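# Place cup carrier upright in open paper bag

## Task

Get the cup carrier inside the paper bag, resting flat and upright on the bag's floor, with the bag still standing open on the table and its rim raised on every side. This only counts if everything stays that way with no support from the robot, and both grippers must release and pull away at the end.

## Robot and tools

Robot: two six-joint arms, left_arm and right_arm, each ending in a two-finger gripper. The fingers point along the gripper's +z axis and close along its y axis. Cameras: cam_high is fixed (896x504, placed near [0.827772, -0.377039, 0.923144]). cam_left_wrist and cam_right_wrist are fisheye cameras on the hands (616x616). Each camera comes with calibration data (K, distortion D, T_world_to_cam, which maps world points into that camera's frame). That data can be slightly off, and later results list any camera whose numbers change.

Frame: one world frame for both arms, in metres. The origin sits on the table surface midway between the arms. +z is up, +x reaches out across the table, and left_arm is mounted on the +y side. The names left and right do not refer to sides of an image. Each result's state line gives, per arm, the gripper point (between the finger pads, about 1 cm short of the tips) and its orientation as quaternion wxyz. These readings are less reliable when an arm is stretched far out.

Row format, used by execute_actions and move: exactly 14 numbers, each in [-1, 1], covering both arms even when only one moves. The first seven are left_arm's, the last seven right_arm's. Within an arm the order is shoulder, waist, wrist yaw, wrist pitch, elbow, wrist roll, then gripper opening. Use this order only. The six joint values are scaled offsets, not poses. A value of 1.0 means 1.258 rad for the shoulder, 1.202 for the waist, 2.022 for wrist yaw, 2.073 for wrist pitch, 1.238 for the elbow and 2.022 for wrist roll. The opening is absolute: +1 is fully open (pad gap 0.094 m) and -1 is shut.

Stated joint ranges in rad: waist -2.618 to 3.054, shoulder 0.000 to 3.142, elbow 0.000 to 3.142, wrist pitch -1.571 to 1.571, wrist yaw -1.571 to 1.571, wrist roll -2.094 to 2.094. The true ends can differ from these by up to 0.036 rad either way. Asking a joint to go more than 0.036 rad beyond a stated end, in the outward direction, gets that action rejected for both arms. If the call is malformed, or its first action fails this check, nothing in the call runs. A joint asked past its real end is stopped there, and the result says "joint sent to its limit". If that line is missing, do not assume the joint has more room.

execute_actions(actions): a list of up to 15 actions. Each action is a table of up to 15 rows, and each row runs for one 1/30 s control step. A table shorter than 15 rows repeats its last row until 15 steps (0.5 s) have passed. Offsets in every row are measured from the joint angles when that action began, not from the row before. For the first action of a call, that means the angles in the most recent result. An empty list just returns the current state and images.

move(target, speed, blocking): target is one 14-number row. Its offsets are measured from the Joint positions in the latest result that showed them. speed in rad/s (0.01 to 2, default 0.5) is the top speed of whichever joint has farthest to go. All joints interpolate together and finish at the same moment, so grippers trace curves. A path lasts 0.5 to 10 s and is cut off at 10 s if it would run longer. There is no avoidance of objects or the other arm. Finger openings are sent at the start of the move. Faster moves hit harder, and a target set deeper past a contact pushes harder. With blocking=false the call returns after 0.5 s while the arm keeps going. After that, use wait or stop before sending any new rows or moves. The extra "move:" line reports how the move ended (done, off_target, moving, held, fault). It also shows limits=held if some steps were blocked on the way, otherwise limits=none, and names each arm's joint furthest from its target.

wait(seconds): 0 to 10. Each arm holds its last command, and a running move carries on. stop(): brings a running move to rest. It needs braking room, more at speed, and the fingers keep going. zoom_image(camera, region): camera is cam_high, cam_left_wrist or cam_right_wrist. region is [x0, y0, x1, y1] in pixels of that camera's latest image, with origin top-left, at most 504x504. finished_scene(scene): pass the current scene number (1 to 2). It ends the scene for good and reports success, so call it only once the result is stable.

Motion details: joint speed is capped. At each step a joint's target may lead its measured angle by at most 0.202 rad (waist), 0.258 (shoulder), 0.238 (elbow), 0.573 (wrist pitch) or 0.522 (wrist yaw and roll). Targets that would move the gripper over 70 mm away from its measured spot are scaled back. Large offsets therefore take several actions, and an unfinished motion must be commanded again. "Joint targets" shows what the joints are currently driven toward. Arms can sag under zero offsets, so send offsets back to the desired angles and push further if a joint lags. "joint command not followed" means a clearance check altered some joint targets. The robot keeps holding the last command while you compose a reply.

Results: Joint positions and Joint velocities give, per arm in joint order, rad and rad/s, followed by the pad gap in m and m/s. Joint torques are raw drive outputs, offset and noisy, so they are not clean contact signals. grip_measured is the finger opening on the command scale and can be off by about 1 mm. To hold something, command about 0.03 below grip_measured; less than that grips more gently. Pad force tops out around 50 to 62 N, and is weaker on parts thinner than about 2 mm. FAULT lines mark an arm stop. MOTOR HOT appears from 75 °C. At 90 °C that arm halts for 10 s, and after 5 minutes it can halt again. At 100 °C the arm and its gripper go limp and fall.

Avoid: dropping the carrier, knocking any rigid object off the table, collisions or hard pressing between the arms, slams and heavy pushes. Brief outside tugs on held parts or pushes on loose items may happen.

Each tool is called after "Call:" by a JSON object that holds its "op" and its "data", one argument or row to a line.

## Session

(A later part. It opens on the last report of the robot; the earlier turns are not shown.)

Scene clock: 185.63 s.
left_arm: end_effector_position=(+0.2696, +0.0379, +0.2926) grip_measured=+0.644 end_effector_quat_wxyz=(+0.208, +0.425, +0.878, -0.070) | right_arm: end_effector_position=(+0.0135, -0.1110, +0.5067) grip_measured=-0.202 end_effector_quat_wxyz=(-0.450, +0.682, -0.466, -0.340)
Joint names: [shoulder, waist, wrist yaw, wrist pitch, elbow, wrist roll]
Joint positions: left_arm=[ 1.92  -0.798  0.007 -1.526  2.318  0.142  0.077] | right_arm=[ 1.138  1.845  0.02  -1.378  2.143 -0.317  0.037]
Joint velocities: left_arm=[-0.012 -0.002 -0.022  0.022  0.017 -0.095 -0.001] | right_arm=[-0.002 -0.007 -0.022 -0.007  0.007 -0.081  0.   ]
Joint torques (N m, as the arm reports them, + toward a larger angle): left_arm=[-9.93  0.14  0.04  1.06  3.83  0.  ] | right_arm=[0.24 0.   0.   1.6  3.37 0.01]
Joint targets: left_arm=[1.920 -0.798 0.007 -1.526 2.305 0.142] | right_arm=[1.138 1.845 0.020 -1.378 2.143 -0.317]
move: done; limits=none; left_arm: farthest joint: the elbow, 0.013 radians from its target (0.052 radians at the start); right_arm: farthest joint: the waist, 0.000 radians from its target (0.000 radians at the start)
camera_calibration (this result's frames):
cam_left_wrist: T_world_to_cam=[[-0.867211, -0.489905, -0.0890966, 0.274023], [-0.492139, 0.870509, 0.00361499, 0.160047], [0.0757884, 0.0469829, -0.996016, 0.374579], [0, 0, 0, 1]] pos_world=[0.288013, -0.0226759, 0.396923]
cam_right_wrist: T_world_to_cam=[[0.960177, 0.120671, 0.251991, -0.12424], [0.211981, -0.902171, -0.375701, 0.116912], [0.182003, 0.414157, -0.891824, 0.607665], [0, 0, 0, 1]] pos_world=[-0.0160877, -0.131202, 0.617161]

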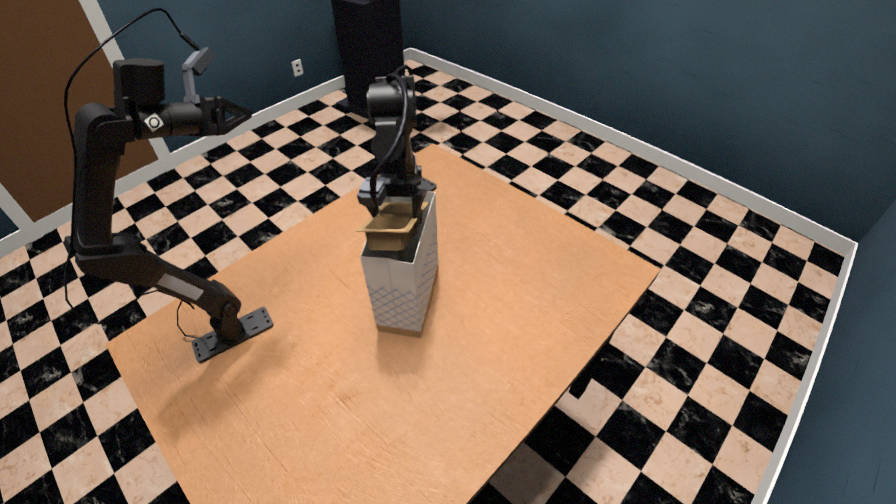

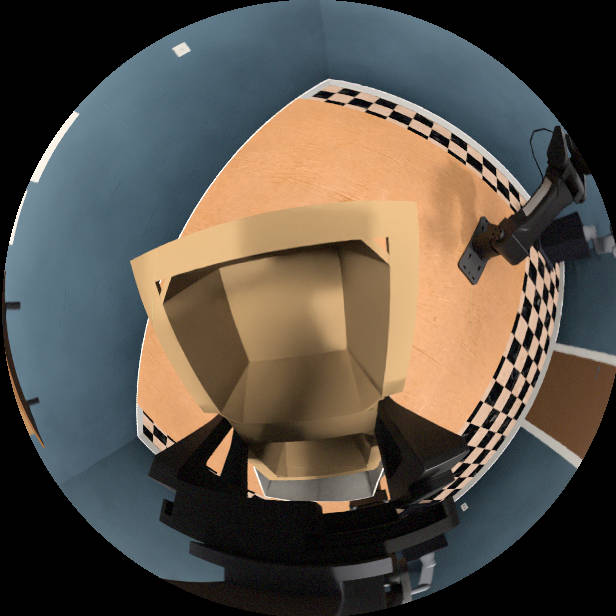

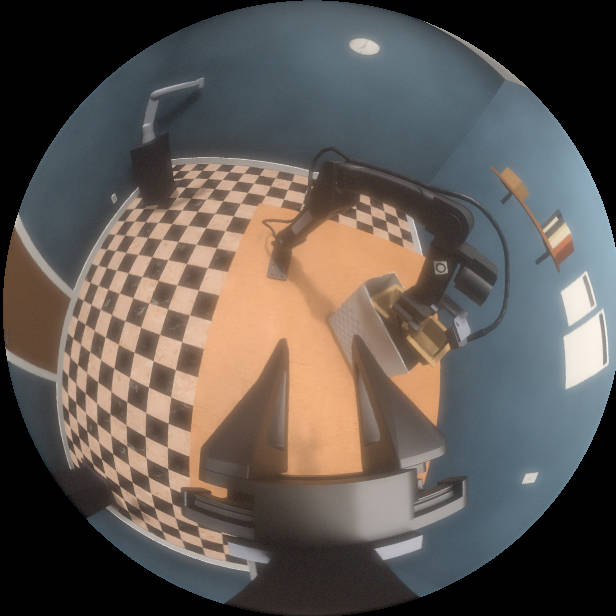

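Call:
{"op": "move", "data": {
  "target": [0,0.011,0,0,-0.04,-0.016,0.6,0,0,0,0,0,0,-0.2],
  "speed": 0.04
}}

Call:
{"op": "zoom_image", "data": {
  "camera": "cam_high",
  "region": [330,160,470,300]
}}

Call:
{"op": "zoom_image", "data": {
  "camera": "cam_left_wrist",
  "region": [200,380,430,530]
}}

Call:
{"op": "zoom_image", "data": {
  "camera": "cam_right_wrist",
  "region": [340,250,480,390]
}}

Scene clock: 187.80 s.
left_arm: end_effector_position=(+0.2692, +0.0416, +0.2813) grip_measured=+0.644 end_effector_quat_wxyz=(+0.191, +0.414, +0.887, -0.066) | right_arm: end_effector_position=(+0.0135, -0.1110, +0.5067) grip_measured=-0.202 end_effector_quat_wxyz=(-0.450, +0.682, -0.466, -0.340)
Joint names: [shoulder, waist, wrist yaw, wrist pitch, elbow, wrist roll]
Joint positions: left_arm=[ 1.92  -0.792  0.007 -1.525  2.282  0.119  0.077] | right_arm=[ 1.138  1.845  0.02  -1.378  2.143 -0.317  0.037]
Joint velocities: left_arm=[-0.022 -0.007  0.051 -0.051  0.007 -0.007  0.   ] | right_arm=[-0.002 -0.012 -0.037 -0.11  -0.017 -0.022 -0.   ]
Joint torques (N m, as the arm reports them, + toward a larger angle): left_arm=[-9.89  0.39  0.02  0.92  4.03 -0.02] | right_arm=[0.23 0.   0.01 1.6  3.37 0.02]
Joint targets: left_arm=[1.920 -0.784 0.007 -1.526 2.269 0.110] | right_arm=[1.138 1.845 0.020 -1.378 2.143 -0.317]
move: done; limits=none; left_arm: farthest joint: the elbow, 0.013 radians from its target (0.050 radians at the start); right_arm: farthest joint: the waist, 0.000 radians from its target (0.000 radians at the start)
camera_calibration (this result's frames):
cam_left_wrist: T_world_to_cam=[[-0.856353, -0.511681, -0.0695863, 0.266952], [-0.514738, 0.8566, 0.0358022, 0.154274], [0.0412884, 0.066478, -0.996933, 0.371992], [0, 0, 0, 1]] pos_world=[0.292657, -0.020286, 0.383904]
cam_right_wrist: T_world_to_cam=[[0.960177, 0.120671, 0.251991, -0.12424], [0.211981, -0.902171, -0.375701, 0.116912], [0.182003, 0.414157, -0.891824, 0.607665], [0, 0, 0, 1]] pos_world=[-0.0160877, -0.131202, 0.617161]

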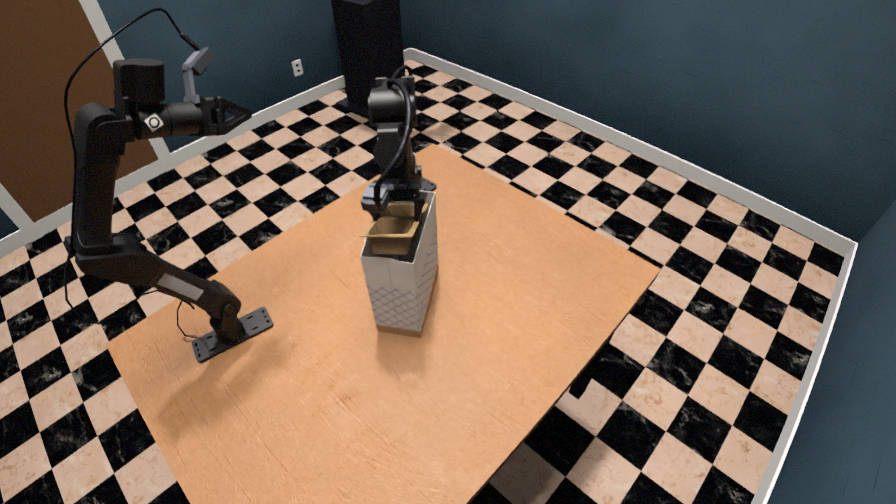

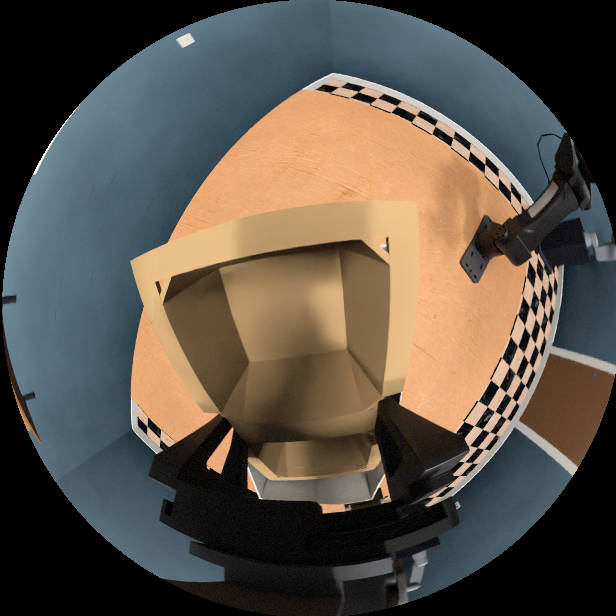

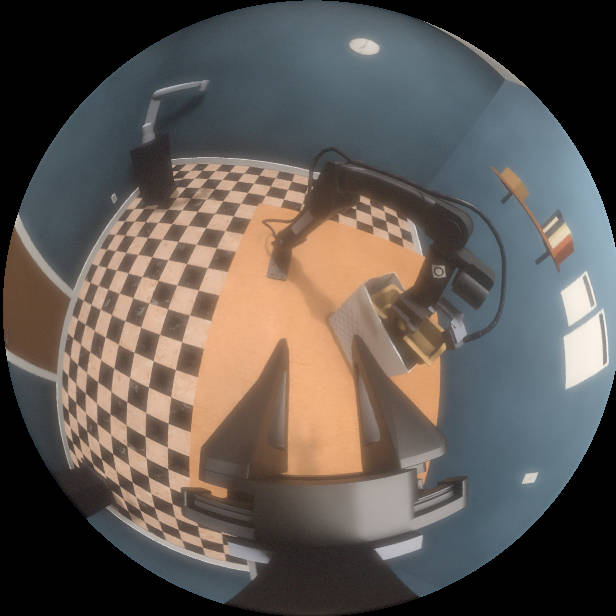

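Region (330, 160, 470, 300) of cam_high's 896x504 image, scaled by 3.600, with more detail than that image has.

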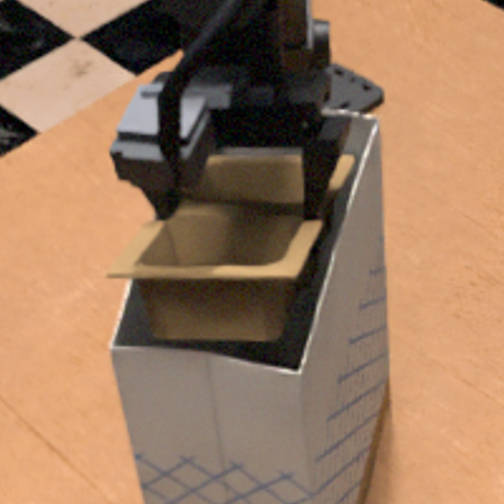

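Region (200, 380, 430, 530) of cam_left_wrist's 616x616 image, scaled by 2.191, with more detail than that image has; it fills the top 329 rows of this view, and the rest is white.

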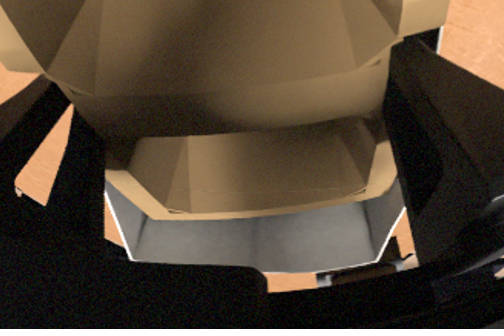

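Region (340, 250, 480, 390) of cam_right_wrist's 616x616 image, scaled by 3.600, with more detail than that image has.

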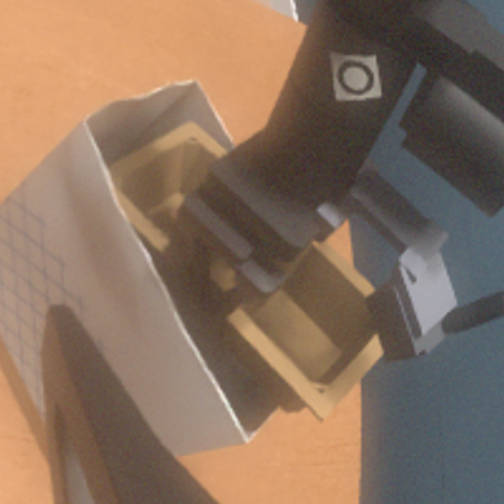

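Near end is inside the rim. Continuing down.

Call:
{"op": "move", "data": {
  "target": [0,0,0,0,-0.055,0,0.6,0,0,0,0,0,0,-0.2],
  "speed": 0.04
}}

Call:
{"op": "zoom_image", "data": {
  "camera": "cam_high",
  "region": [330,160,470,300]
}}

Call:
{"op": "zoom_image", "data": {
  "camera": "cam_right_wrist",
  "region": [340,250,480,390]
}}

Scene clock: 190.20 s.
left_arm: end_effector_position=(+0.2656, +0.0449, +0.2650) grip_measured=+0.644 end_effector_quat_wxyz=(+0.166, +0.416, +0.892, -0.058) | right_arm: end_effector_position=(+0.0135, -0.1110, +0.5067) grip_measured=-0.202 end_effector_quat_wxyz=(-0.450, +0.682, -0.466, -0.340)
Joint names: [shoulder, waist, wrist yaw, wrist pitch, elbow, wrist roll]
Joint positions: left_arm=[ 1.92  -0.792  0.007 -1.525  2.228  0.118  0.077] | right_arm=[ 1.138  1.845  0.02  -1.378  2.143 -0.317  0.037]
Joint velocities: left_arm=[-0.002 -0.037 -0.007 -0.066  0.002  0.081  0.001] | right_arm=[-0.002 -0.012  0.022  0.037  0.017 -0.037 -0.001]
Joint torques (N m, as the arm reports them, + toward a larger angle): left_arm=[-10.14  -0.06   0.03   0.87   3.98   0.03] | right_arm=[0.21 0.01 0.   1.6  3.4  0.02]
Joint targets: left_arm=[1.920 -0.792 0.007 -1.525 2.213 0.119] | right_arm=[1.138 1.845 0.020 -1.378 2.143 -0.317]
move: done; limits=none; left_arm: farthest joint: the elbow, 0.014 radians from its target (0.068 radians at the start); right_arm: farthest joint: the waist, 0.000 radians from its target (0.000 radians at the start)
camera_calibration (this result's frames):
cam_left_wrist: T_world_to_cam=[[-0.858423, -0.510035, -0.0545438, 0.260944], [-0.512938, 0.854006, 0.0869984, 0.136167], [0.00220855, 0.102659, -0.994714, 0.363827], [0, 0, 0, 1]] pos_world=[0.293042, -0.0205468, 0.364291]
cam_right_wrist: T_world_to_cam=[[0.960177, 0.120671, 0.251991, -0.12424], [0.211981, -0.902171, -0.375701, 0.116912], [0.182003, 0.414157, -0.891824, 0.607665], [0, 0, 0, 1]] pos_world=[-0.0160877, -0.131202, 0.617161]

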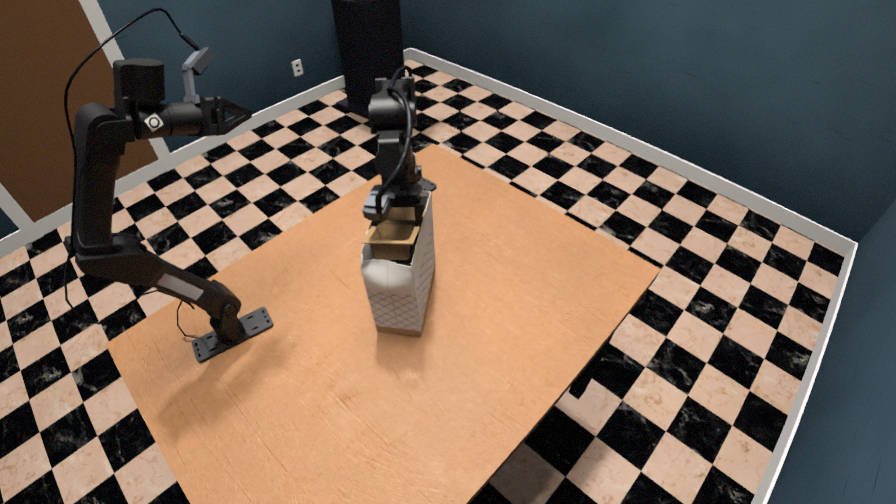

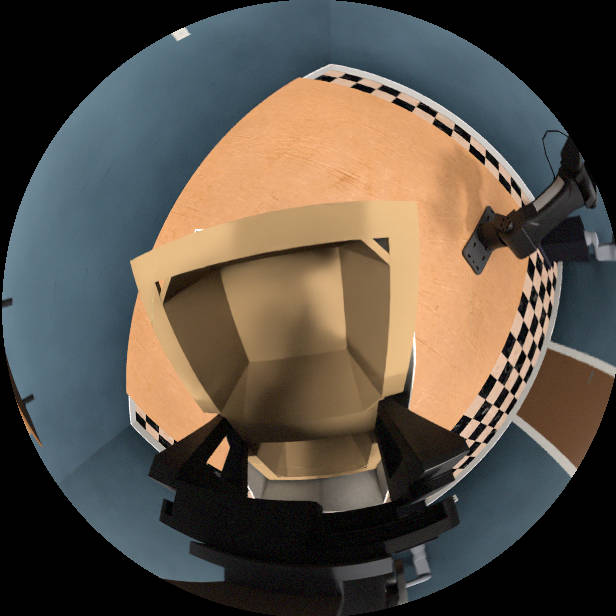

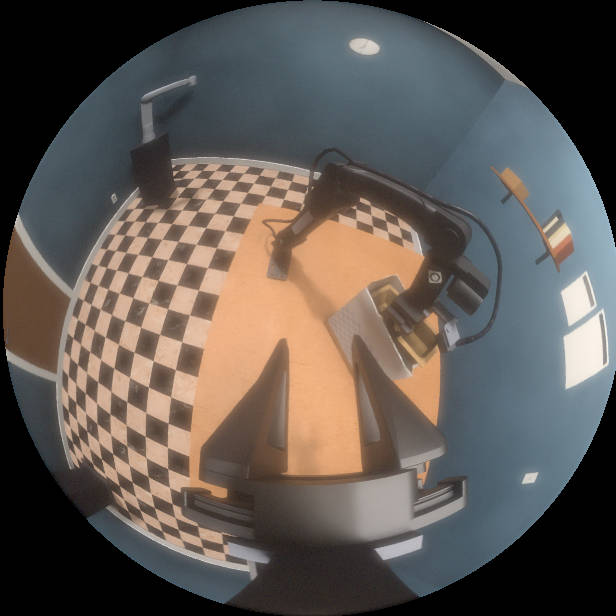

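Region (330, 160, 470, 300) of cam_high's 896x504 image, scaled by 3.600, with more detail than that image has.

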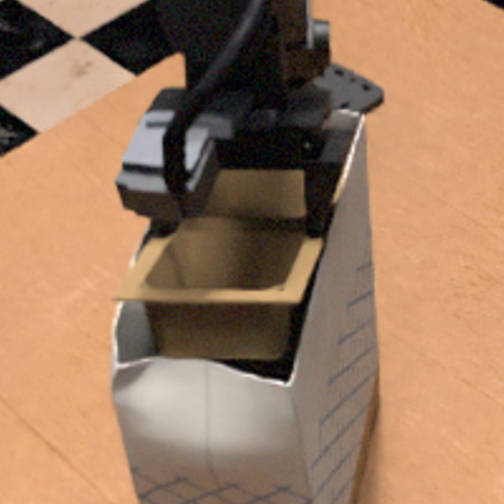

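Region (340, 250, 480, 390) of cam_right_wrist's 616x616 image, scaled by 3.600, with more detail than that image has.

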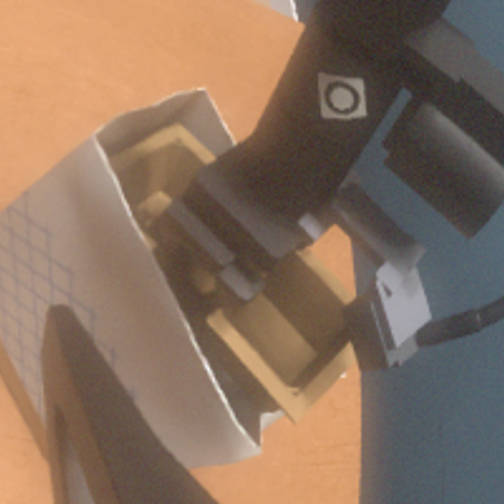

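Call:
{"op": "move", "data": {
  "target": [-0.06,0,0,0,-0.03,0,0.6,0,0,0,0,0,0,-0.2],
  "speed": 0.05
}}

Call:
{"op": "zoom_image", "data": {
  "camera": "cam_high",
  "region": [330,160,470,300]
}}

Call:
{"op": "zoom_image", "data": {
  "camera": "cam_right_wrist",
  "region": [340,250,480,390]
}}

Call:
{"op": "zoom_image", "data": {
  "camera": "cam_left_wrist",
  "region": [200,380,430,530]
}}

Scene clock: 192.70 s.
left_arm: end_effector_position=(+0.2574, +0.0526, +0.2806) grip_measured=+0.644 end_effector_quat_wxyz=(+0.183, +0.415, +0.889, -0.064) | right_arm: end_effector_position=(+0.0135, -0.1110, +0.5067) grip_measured=-0.202 end_effector_quat_wxyz=(-0.450, +0.682, -0.466, -0.340)
Joint names: [shoulder, waist, wrist yaw, wrist pitch, elbow, wrist roll]
Joint positions: left_arm=[ 1.861 -0.792  0.007 -1.525  2.205  0.118  0.077] | right_arm=[ 1.138  1.845  0.02  -1.378  2.143 -0.317  0.037]
Joint velocities: left_arm=[-0.017 -0.002 -0.037  0.095  0.002 -0.022 -0.001] | right_arm=[-0.002 -0.002 -0.051  0.081 -0.002  0.037  0.   ]
Joint torques (N m, as the arm reports them, + toward a larger angle): left_arm=[-10.71   0.02   0.01   0.95   3.89  -0.03] | right_arm=[0.23 0.01 0.   1.6  3.37 0.02]
Joint targets: left_arm=[1.844 -0.792 0.007 -1.525 2.191 0.118] | right_arm=[1.138 1.845 0.020 -1.378 2.143 -0.317]
move: done; limits=none; left_arm: farthest joint: the shoulder, 0.017 radians from its target (0.075 radians at the start); right_arm: farthest joint: the waist, 0.000 radians from its target (0.000 radians at the start)
camera_calibration (this result's frames):
cam_left_wrist: T_world_to_cam=[[-0.856883, -0.511477, -0.0643628, 0.261118], [-0.51475, 0.855703, 0.0529569, 0.134007], [0.0279893, 0.0785087, -0.99652, 0.373709], [0, 0, 0, 1]] pos_world=[0.282267, -0.0104537, 0.382119]
cam_right_wrist: T_world_to_cam=[[0.960177, 0.120671, 0.251991, -0.12424], [0.211981, -0.902171, -0.375701, 0.116912], [0.182003, 0.414157, -0.891824, 0.607665], [0, 0, 0, 1]] pos_world=[-0.0160877, -0.131202, 0.617161]

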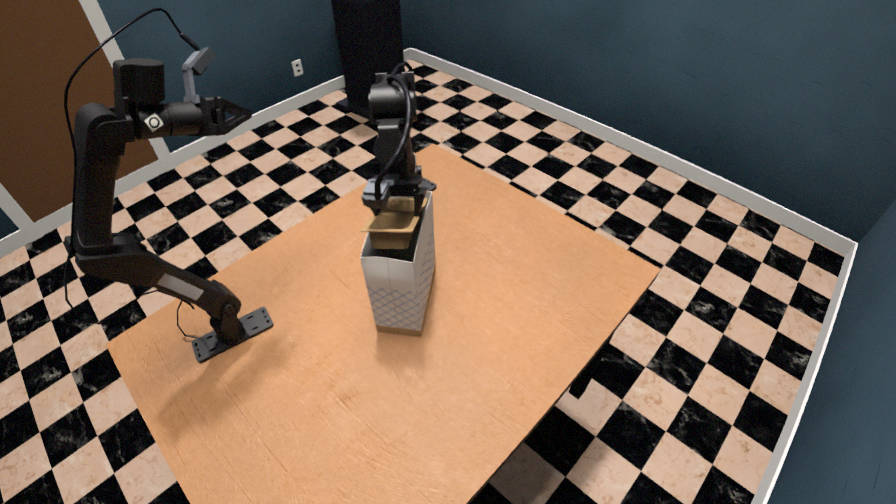

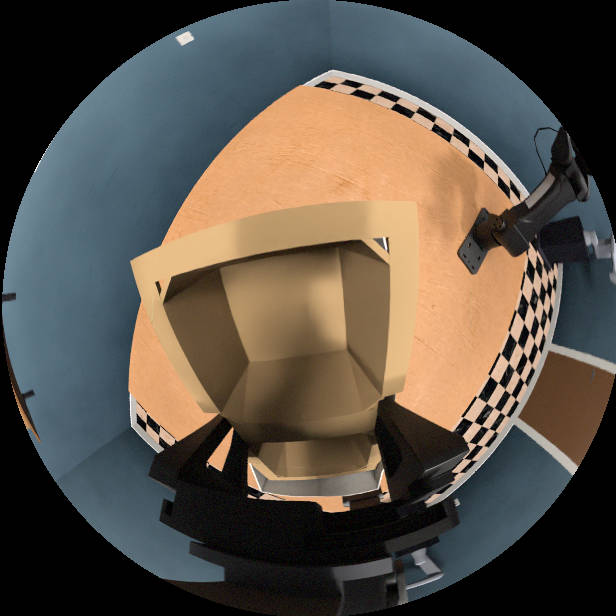

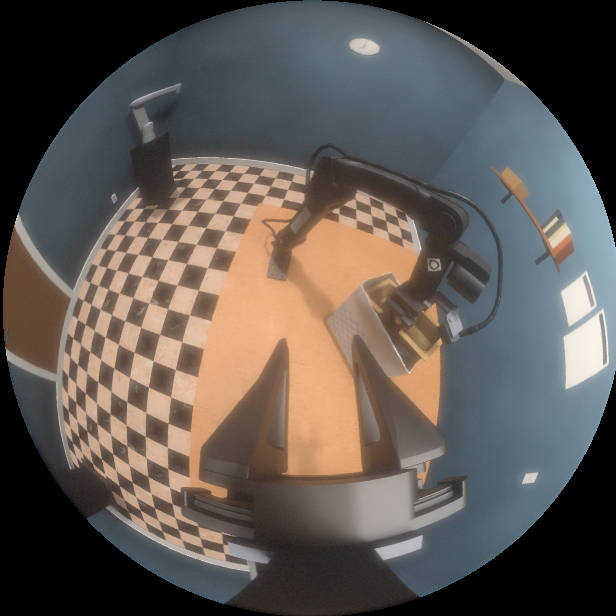

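Region (330, 160, 470, 300) of cam_high's 896x504 image, scaled by 3.600, with more detail than that image has.

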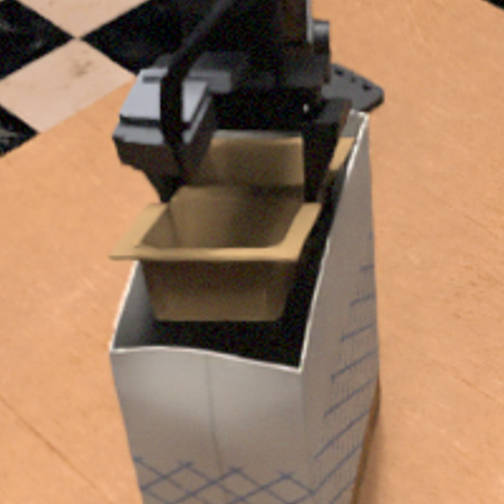

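Region (340, 250, 480, 390) of cam_right_wrist's 616x616 image, scaled by 3.600, with more detail than that image has.

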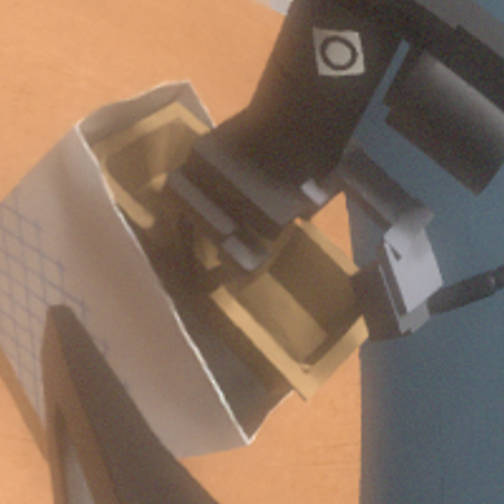

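Region (200, 380, 430, 530) of cam_left_wrist's 616x616 image, scaled by 2.191, with more detail than that image has; it fills the top 329 rows of this view, and the rest is white.

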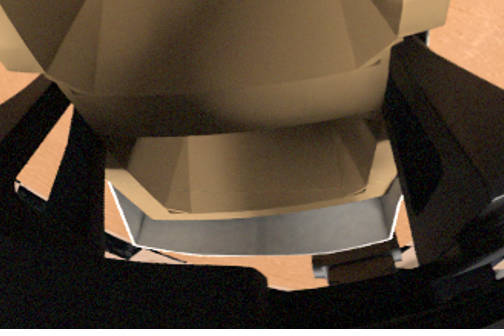

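Call:
{"op": "move", "data": {
  "target": [0,0,0,0,-0.065,0,0.6,0,0,0,0,0,0,-0.2],
  "speed": 0.04
}}

Call:
{"op": "zoom_image", "data": {
  "camera": "cam_high",
  "region": [330,160,470,300]
}}

Call:
{"op": "zoom_image", "data": {
  "camera": "cam_right_wrist",
  "region": [340,250,480,390]
}}

Scene clock: 195.53 s.
left_arm: end_effector_position=(+0.2525, +0.0572, +0.2603) grip_measured=+0.644 end_effector_quat_wxyz=(+0.151, +0.417, +0.895, -0.053) | right_arm: end_effector_position=(+0.0135, -0.1110, +0.5067) grip_measured=-0.202 end_effector_quat_wxyz=(-0.450, +0.682, -0.466, -0.340)
Joint names: [shoulder, waist, wrist yaw, wrist pitch, elbow, wrist roll]
Joint positions: left_arm=[ 1.861 -0.792  0.007 -1.525  2.137  0.118  0.077] | right_arm=[ 1.138  1.845  0.02  -1.378  2.143 -0.317  0.037]
Joint velocities: left_arm=[-0.002  0.012  0.007  0.007  0.007  0.007 -0.   ] | right_arm=[ 0.022  0.007 -0.007  0.081 -0.002  0.081 -0.   ]
Joint torques (N m, as the arm reports them, + toward a larger angle): left_arm=[-9.41  0.02  0.08  0.84  4.18  0.04] | right_arm=[0.23 0.02 0.   1.6  3.35 0.02]
Joint targets: left_arm=[1.861 -0.792 0.007 -1.525 2.124 0.118] | right_arm=[1.138 1.845 0.020 -1.378 2.143 -0.317]
move: done; limits=none; left_arm: farthest joint: the elbow, 0.013 radians from its target (0.080 radians at the start); right_arm: farthest joint: the waist, 0.000 radians from its target (0.000 radians at the start)
camera_calibration (this result's frames):
cam_left_wrist: T_world_to_cam=[[-0.859581, -0.508949, -0.0457223, 0.253633], [-0.510578, 0.851795, 0.117288, 0.111021], [-0.0207478, 0.124164, -0.992045, 0.361768], [0, 0, 0, 1]] pos_world=[0.282209, -0.0103992, 0.357465]
cam_right_wrist: T_world_to_cam=[[0.960177, 0.120671, 0.251991, -0.12424], [0.211981, -0.902171, -0.375701, 0.116912], [0.182003, 0.414157, -0.891824, 0.607665], [0, 0, 0, 1]] pos_world=[-0.0160877, -0.131202, 0.617161]

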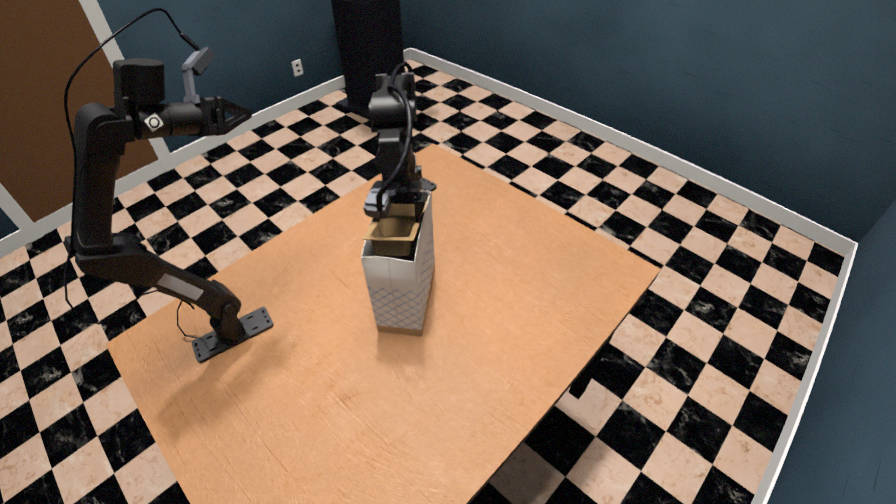

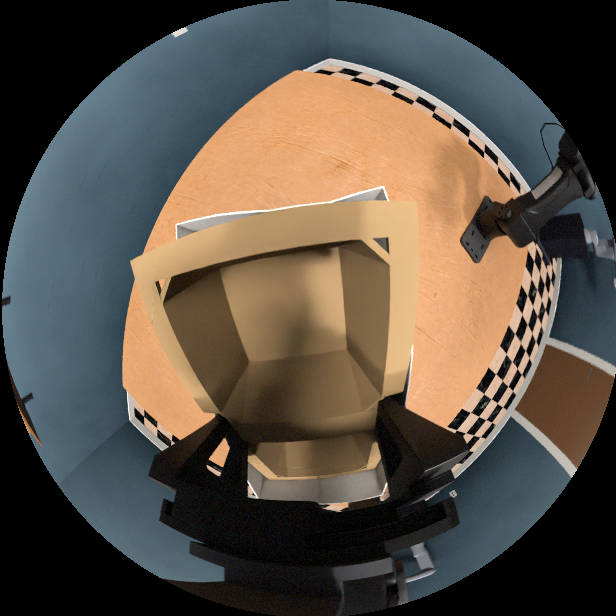

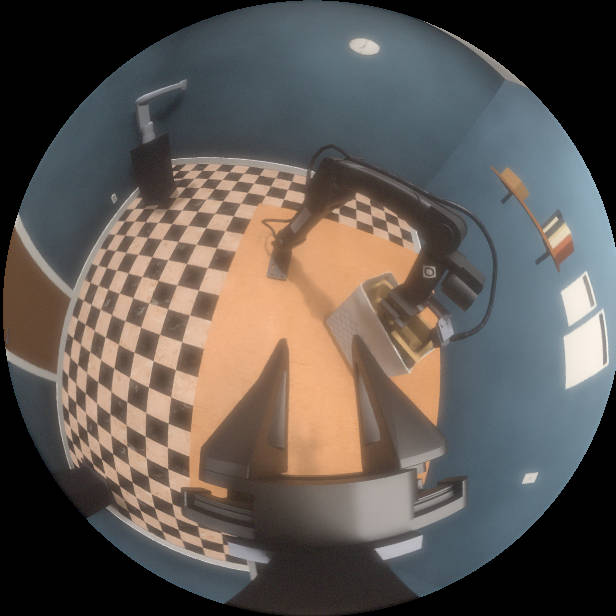

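Region (330, 160, 470, 300) of cam_high's 896x504 image, scaled by 3.600, with more detail than that image has.

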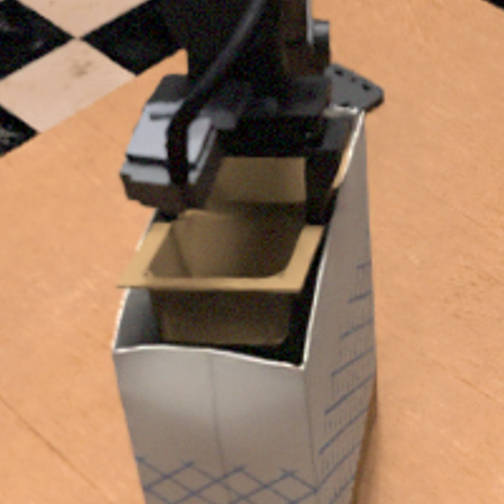

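Region (340, 250, 480, 390) of cam_right_wrist's 616x616 image, scaled by 3.600, with more detail than that image has.

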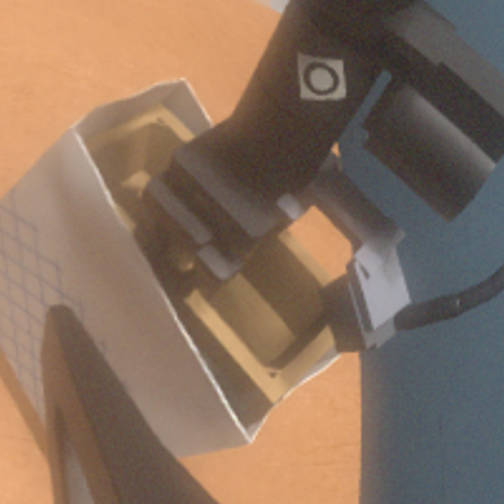

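Call:
{"op": "move", "data": {
  "target": [0,0,0,0.012,-0.06,0,0.6,0,0,0,0,0,0,-0.2],
  "speed": 0.04
}}

Call:
{"op": "zoom_image", "data": {
  "camera": "cam_high",
  "region": [330,160,470,300]
}}

Call:
{"op": "zoom_image", "data": {
  "camera": "cam_right_wrist",
  "region": [340,250,480,390]
}}

Scene clock: 198.17 s.
left_arm: end_effector_position=(+0.2499, +0.0597, +0.2434) grip_measured=+0.644 end_effector_quat_wxyz=(+0.130, +0.418, +0.898, -0.046) | right_arm: end_effector_position=(+0.0135, -0.1110, +0.5067) grip_measured=-0.202 end_effector_quat_wxyz=(-0.450, +0.682, -0.466, -0.340)
Joint names: [shoulder, waist, wrist yaw, wrist pitch, elbow, wrist roll]
Joint positions: left_arm=[ 1.861 -0.792  0.007 -1.509  2.076  0.118  0.077] | right_arm=[ 1.138  1.845  0.02  -1.378  2.143 -0.317  0.037]
Joint velocities: left_arm=[-0.002 -0.007 -0.022 -0.022  0.002  0.051 -0.001] | right_arm=[ 0.007 -0.012 -0.022  0.11   0.002  0.037  0.001]
Joint torques (N m, as the arm reports them, + toward a larger angle): left_arm=[-9.79 -0.09  0.07  0.83  4.15  0.  ] | right_arm=[0.23 0.   0.01 1.6  3.38 0.02]
Joint targets: left_arm=[1.861 -0.792 0.007 -1.500 2.063 0.118] | right_arm=[1.138 1.845 0.020 -1.378 2.143 -0.317]
move: done; limits=none; left_arm: farthest joint: the elbow, 0.014 radians from its target (0.075 radians at the start); right_arm: farthest joint: the waist, 0.000 radians from its target (0.000 radians at the start)
camera_calibration (this result's frames):
cam_left_wrist: T_world_to_cam=[[-0.860886, -0.507728, -0.0329968, 0.249009], [-0.505975, 0.847483, 0.160503, 0.0981578], [-0.0535278, 0.154871, -0.986484, 0.349613], [0, 0, 0, 1]] pos_world=[0.282747, -0.0109035, 0.33735]
cam_right_wrist: T_world_to_cam=[[0.960177, 0.120671, 0.251991, -0.12424], [0.211981, -0.902171, -0.375701, 0.116912], [0.182003, 0.414157, -0.891824, 0.607665], [0, 0, 0, 1]] pos_world=[-0.0160877, -0.131202, 0.617161]

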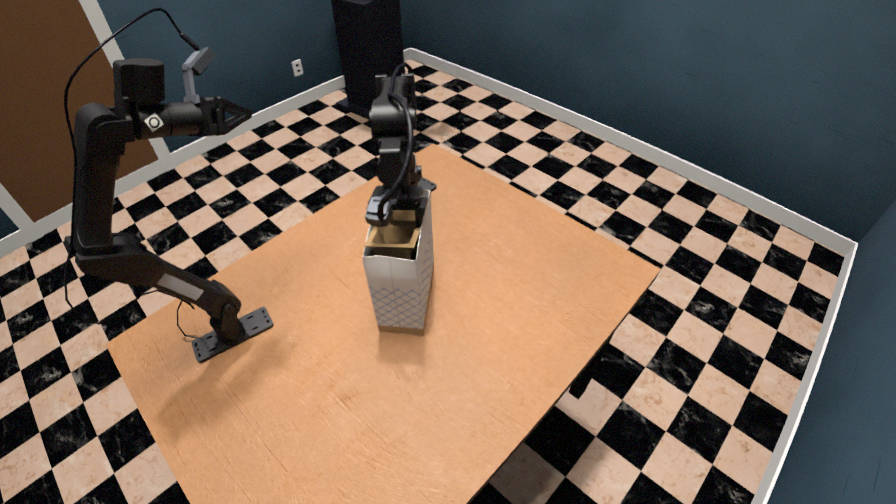

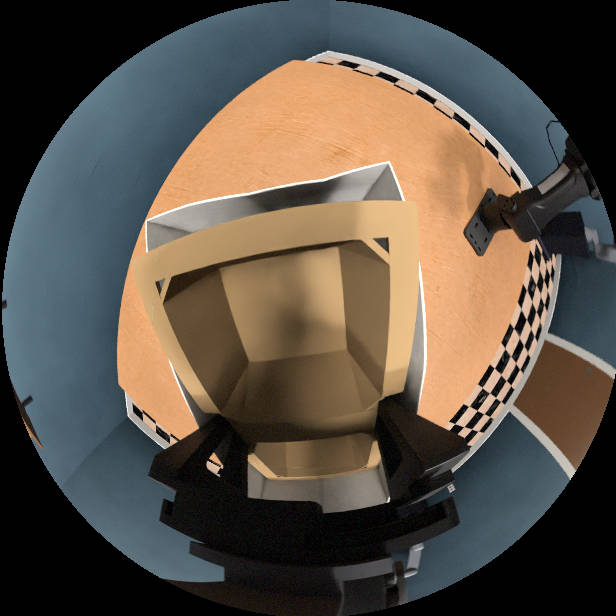

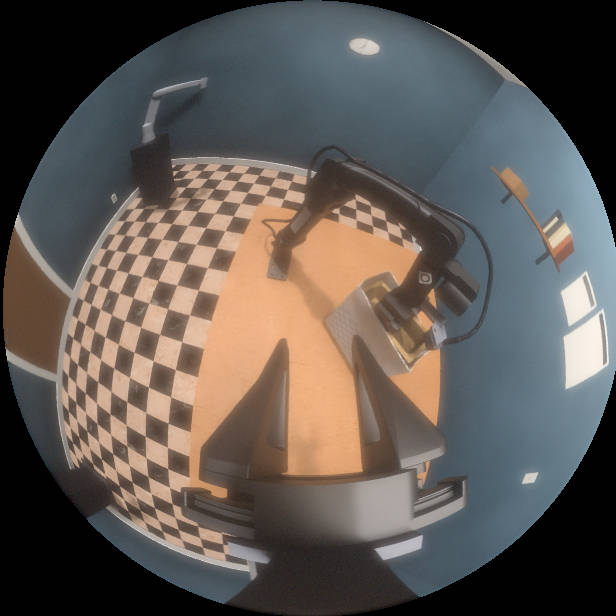

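Region (330, 160, 470, 300) of cam_high's 896x504 image, scaled by 3.600, with more detail than that image has.

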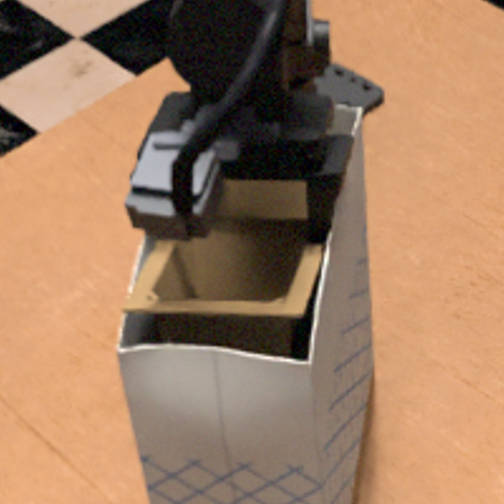

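Region (340, 250, 480, 390) of cam_right_wrist's 616x616 image, scaled by 3.600, with more detail than that image has.

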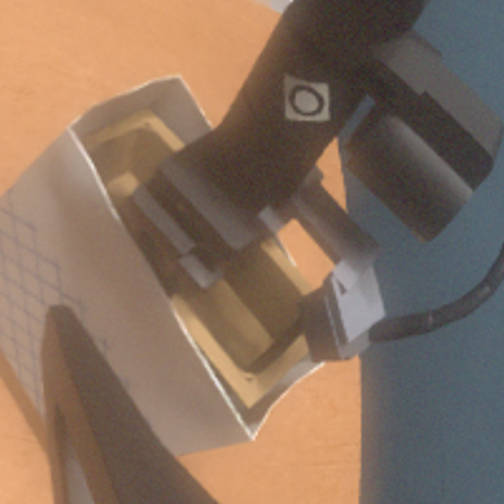

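Call:
{"op": "move", "data": {
  "target": [0,0,0,0.047,-0.115,0,0.6,0,0,0,0,0,0,-0.2],
  "speed": 0.06
}}

Call:
{"op": "zoom_image", "data": {
  "camera": "cam_high",
  "region": [330,160,470,300]
}}

Call:
{"op": "zoom_image", "data": {
  "camera": "cam_right_wrist",
  "region": [340,250,480,390]
}}

Scene clock: 202.03 s.
left_arm: end_effector_position=(+0.2514, +0.0583, +0.2104) grip_measured=+0.644 end_effector_quat_wxyz=(+0.110, +0.419, +0.900, -0.040) | right_arm: end_effector_position=(+0.0135, -0.1110, +0.5067) grip_measured=-0.202 end_effector_quat_wxyz=(-0.450, +0.682, -0.466, -0.340)
Joint names: [shoulder, waist, wrist yaw, wrist pitch, elbow, wrist roll]
Joint positions: left_arm=[ 1.861 -0.792  0.007 -1.422  1.947  0.118  0.077] | right_arm=[ 1.138  1.845  0.02  -1.378  2.143 -0.317  0.037]
Joint velocities: left_arm=[-0.002 -0.007  0.081  0.022 -0.012  0.037 -0.   ] | right_arm=[ 0.002 -0.002  0.066 -0.051 -0.007  0.022 -0.   ]
Joint torques (N m, as the arm reports them, + toward a larger angle): left_arm=[-9.79  0.05  0.07  0.73  4.55  0.01] | right_arm=[0.22 0.02 0.01 1.61 3.37 0.01]
Joint targets: left_arm=[1.861 -0.792 0.007 -1.411 1.934 0.118] | right_arm=[1.138 1.845 0.020 -1.378 2.143 -0.317]
move: done; limits=none; left_arm: farthest joint: the elbow, 0.013 radians from its target (0.143 radians at the start); right_arm: farthest joint: the waist, 0.000 radians from its target (0.000 radians at the start)
camera_calibration (this result's frames):
cam_left_wrist: T_world_to_cam=[[-0.861733, -0.506934, -0.0208496, 0.246113], [-0.500284, 0.842152, 0.201235, 0.0957104], [-0.0844542, 0.183841, -0.979321, 0.322005], [0, 0, 0, 1]] pos_world=[0.287161, -0.0150376, 0.301218]
cam_right_wrist: T_world_to_cam=[[0.960177, 0.120671, 0.251991, -0.12424], [0.211981, -0.902171, -0.375701, 0.116912], [0.182003, 0.414157, -0.891824, 0.607665], [0, 0, 0, 1]] pos_world=[-0.0160877, -0.131202, 0.617161]

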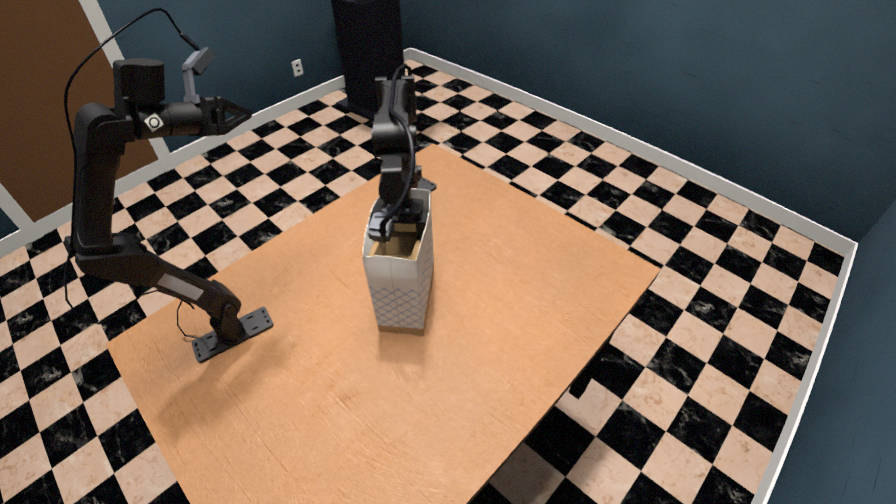

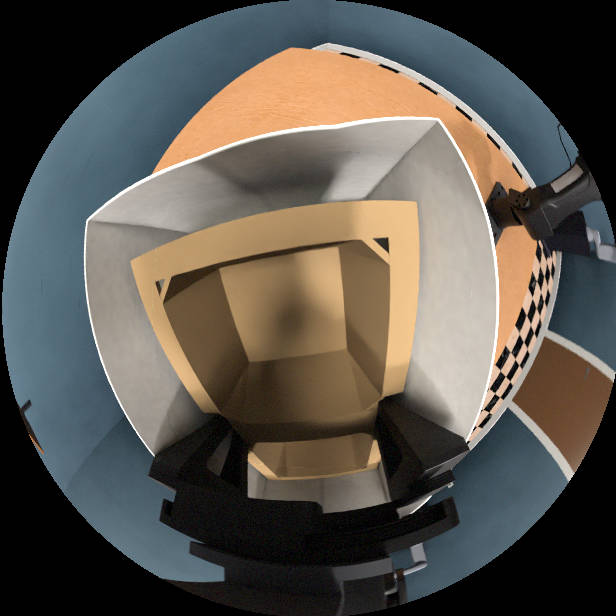

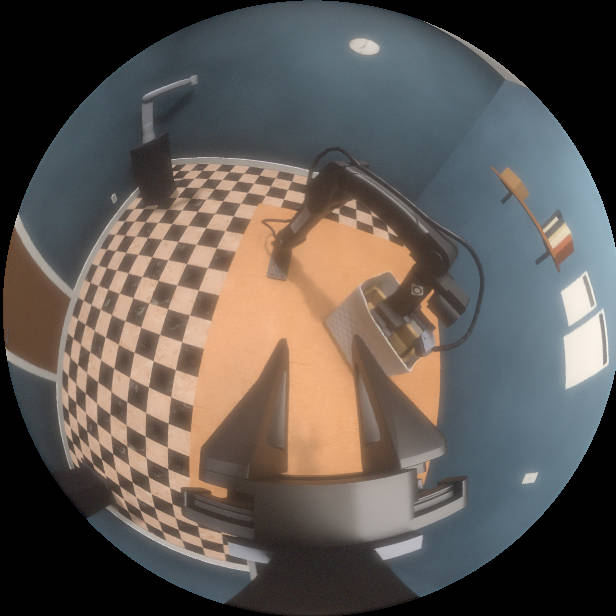

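Region (330, 160, 470, 300) of cam_high's 896x504 image, scaled by 3.600, with more detail than that image has.

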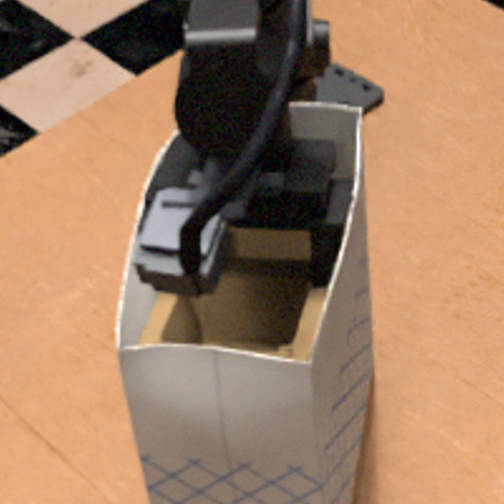

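Region (340, 250, 480, 390) of cam_right_wrist's 616x616 image, scaled by 3.600, with more detail than that image has.

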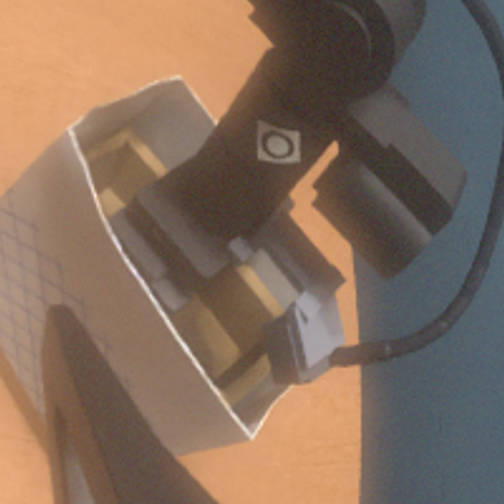

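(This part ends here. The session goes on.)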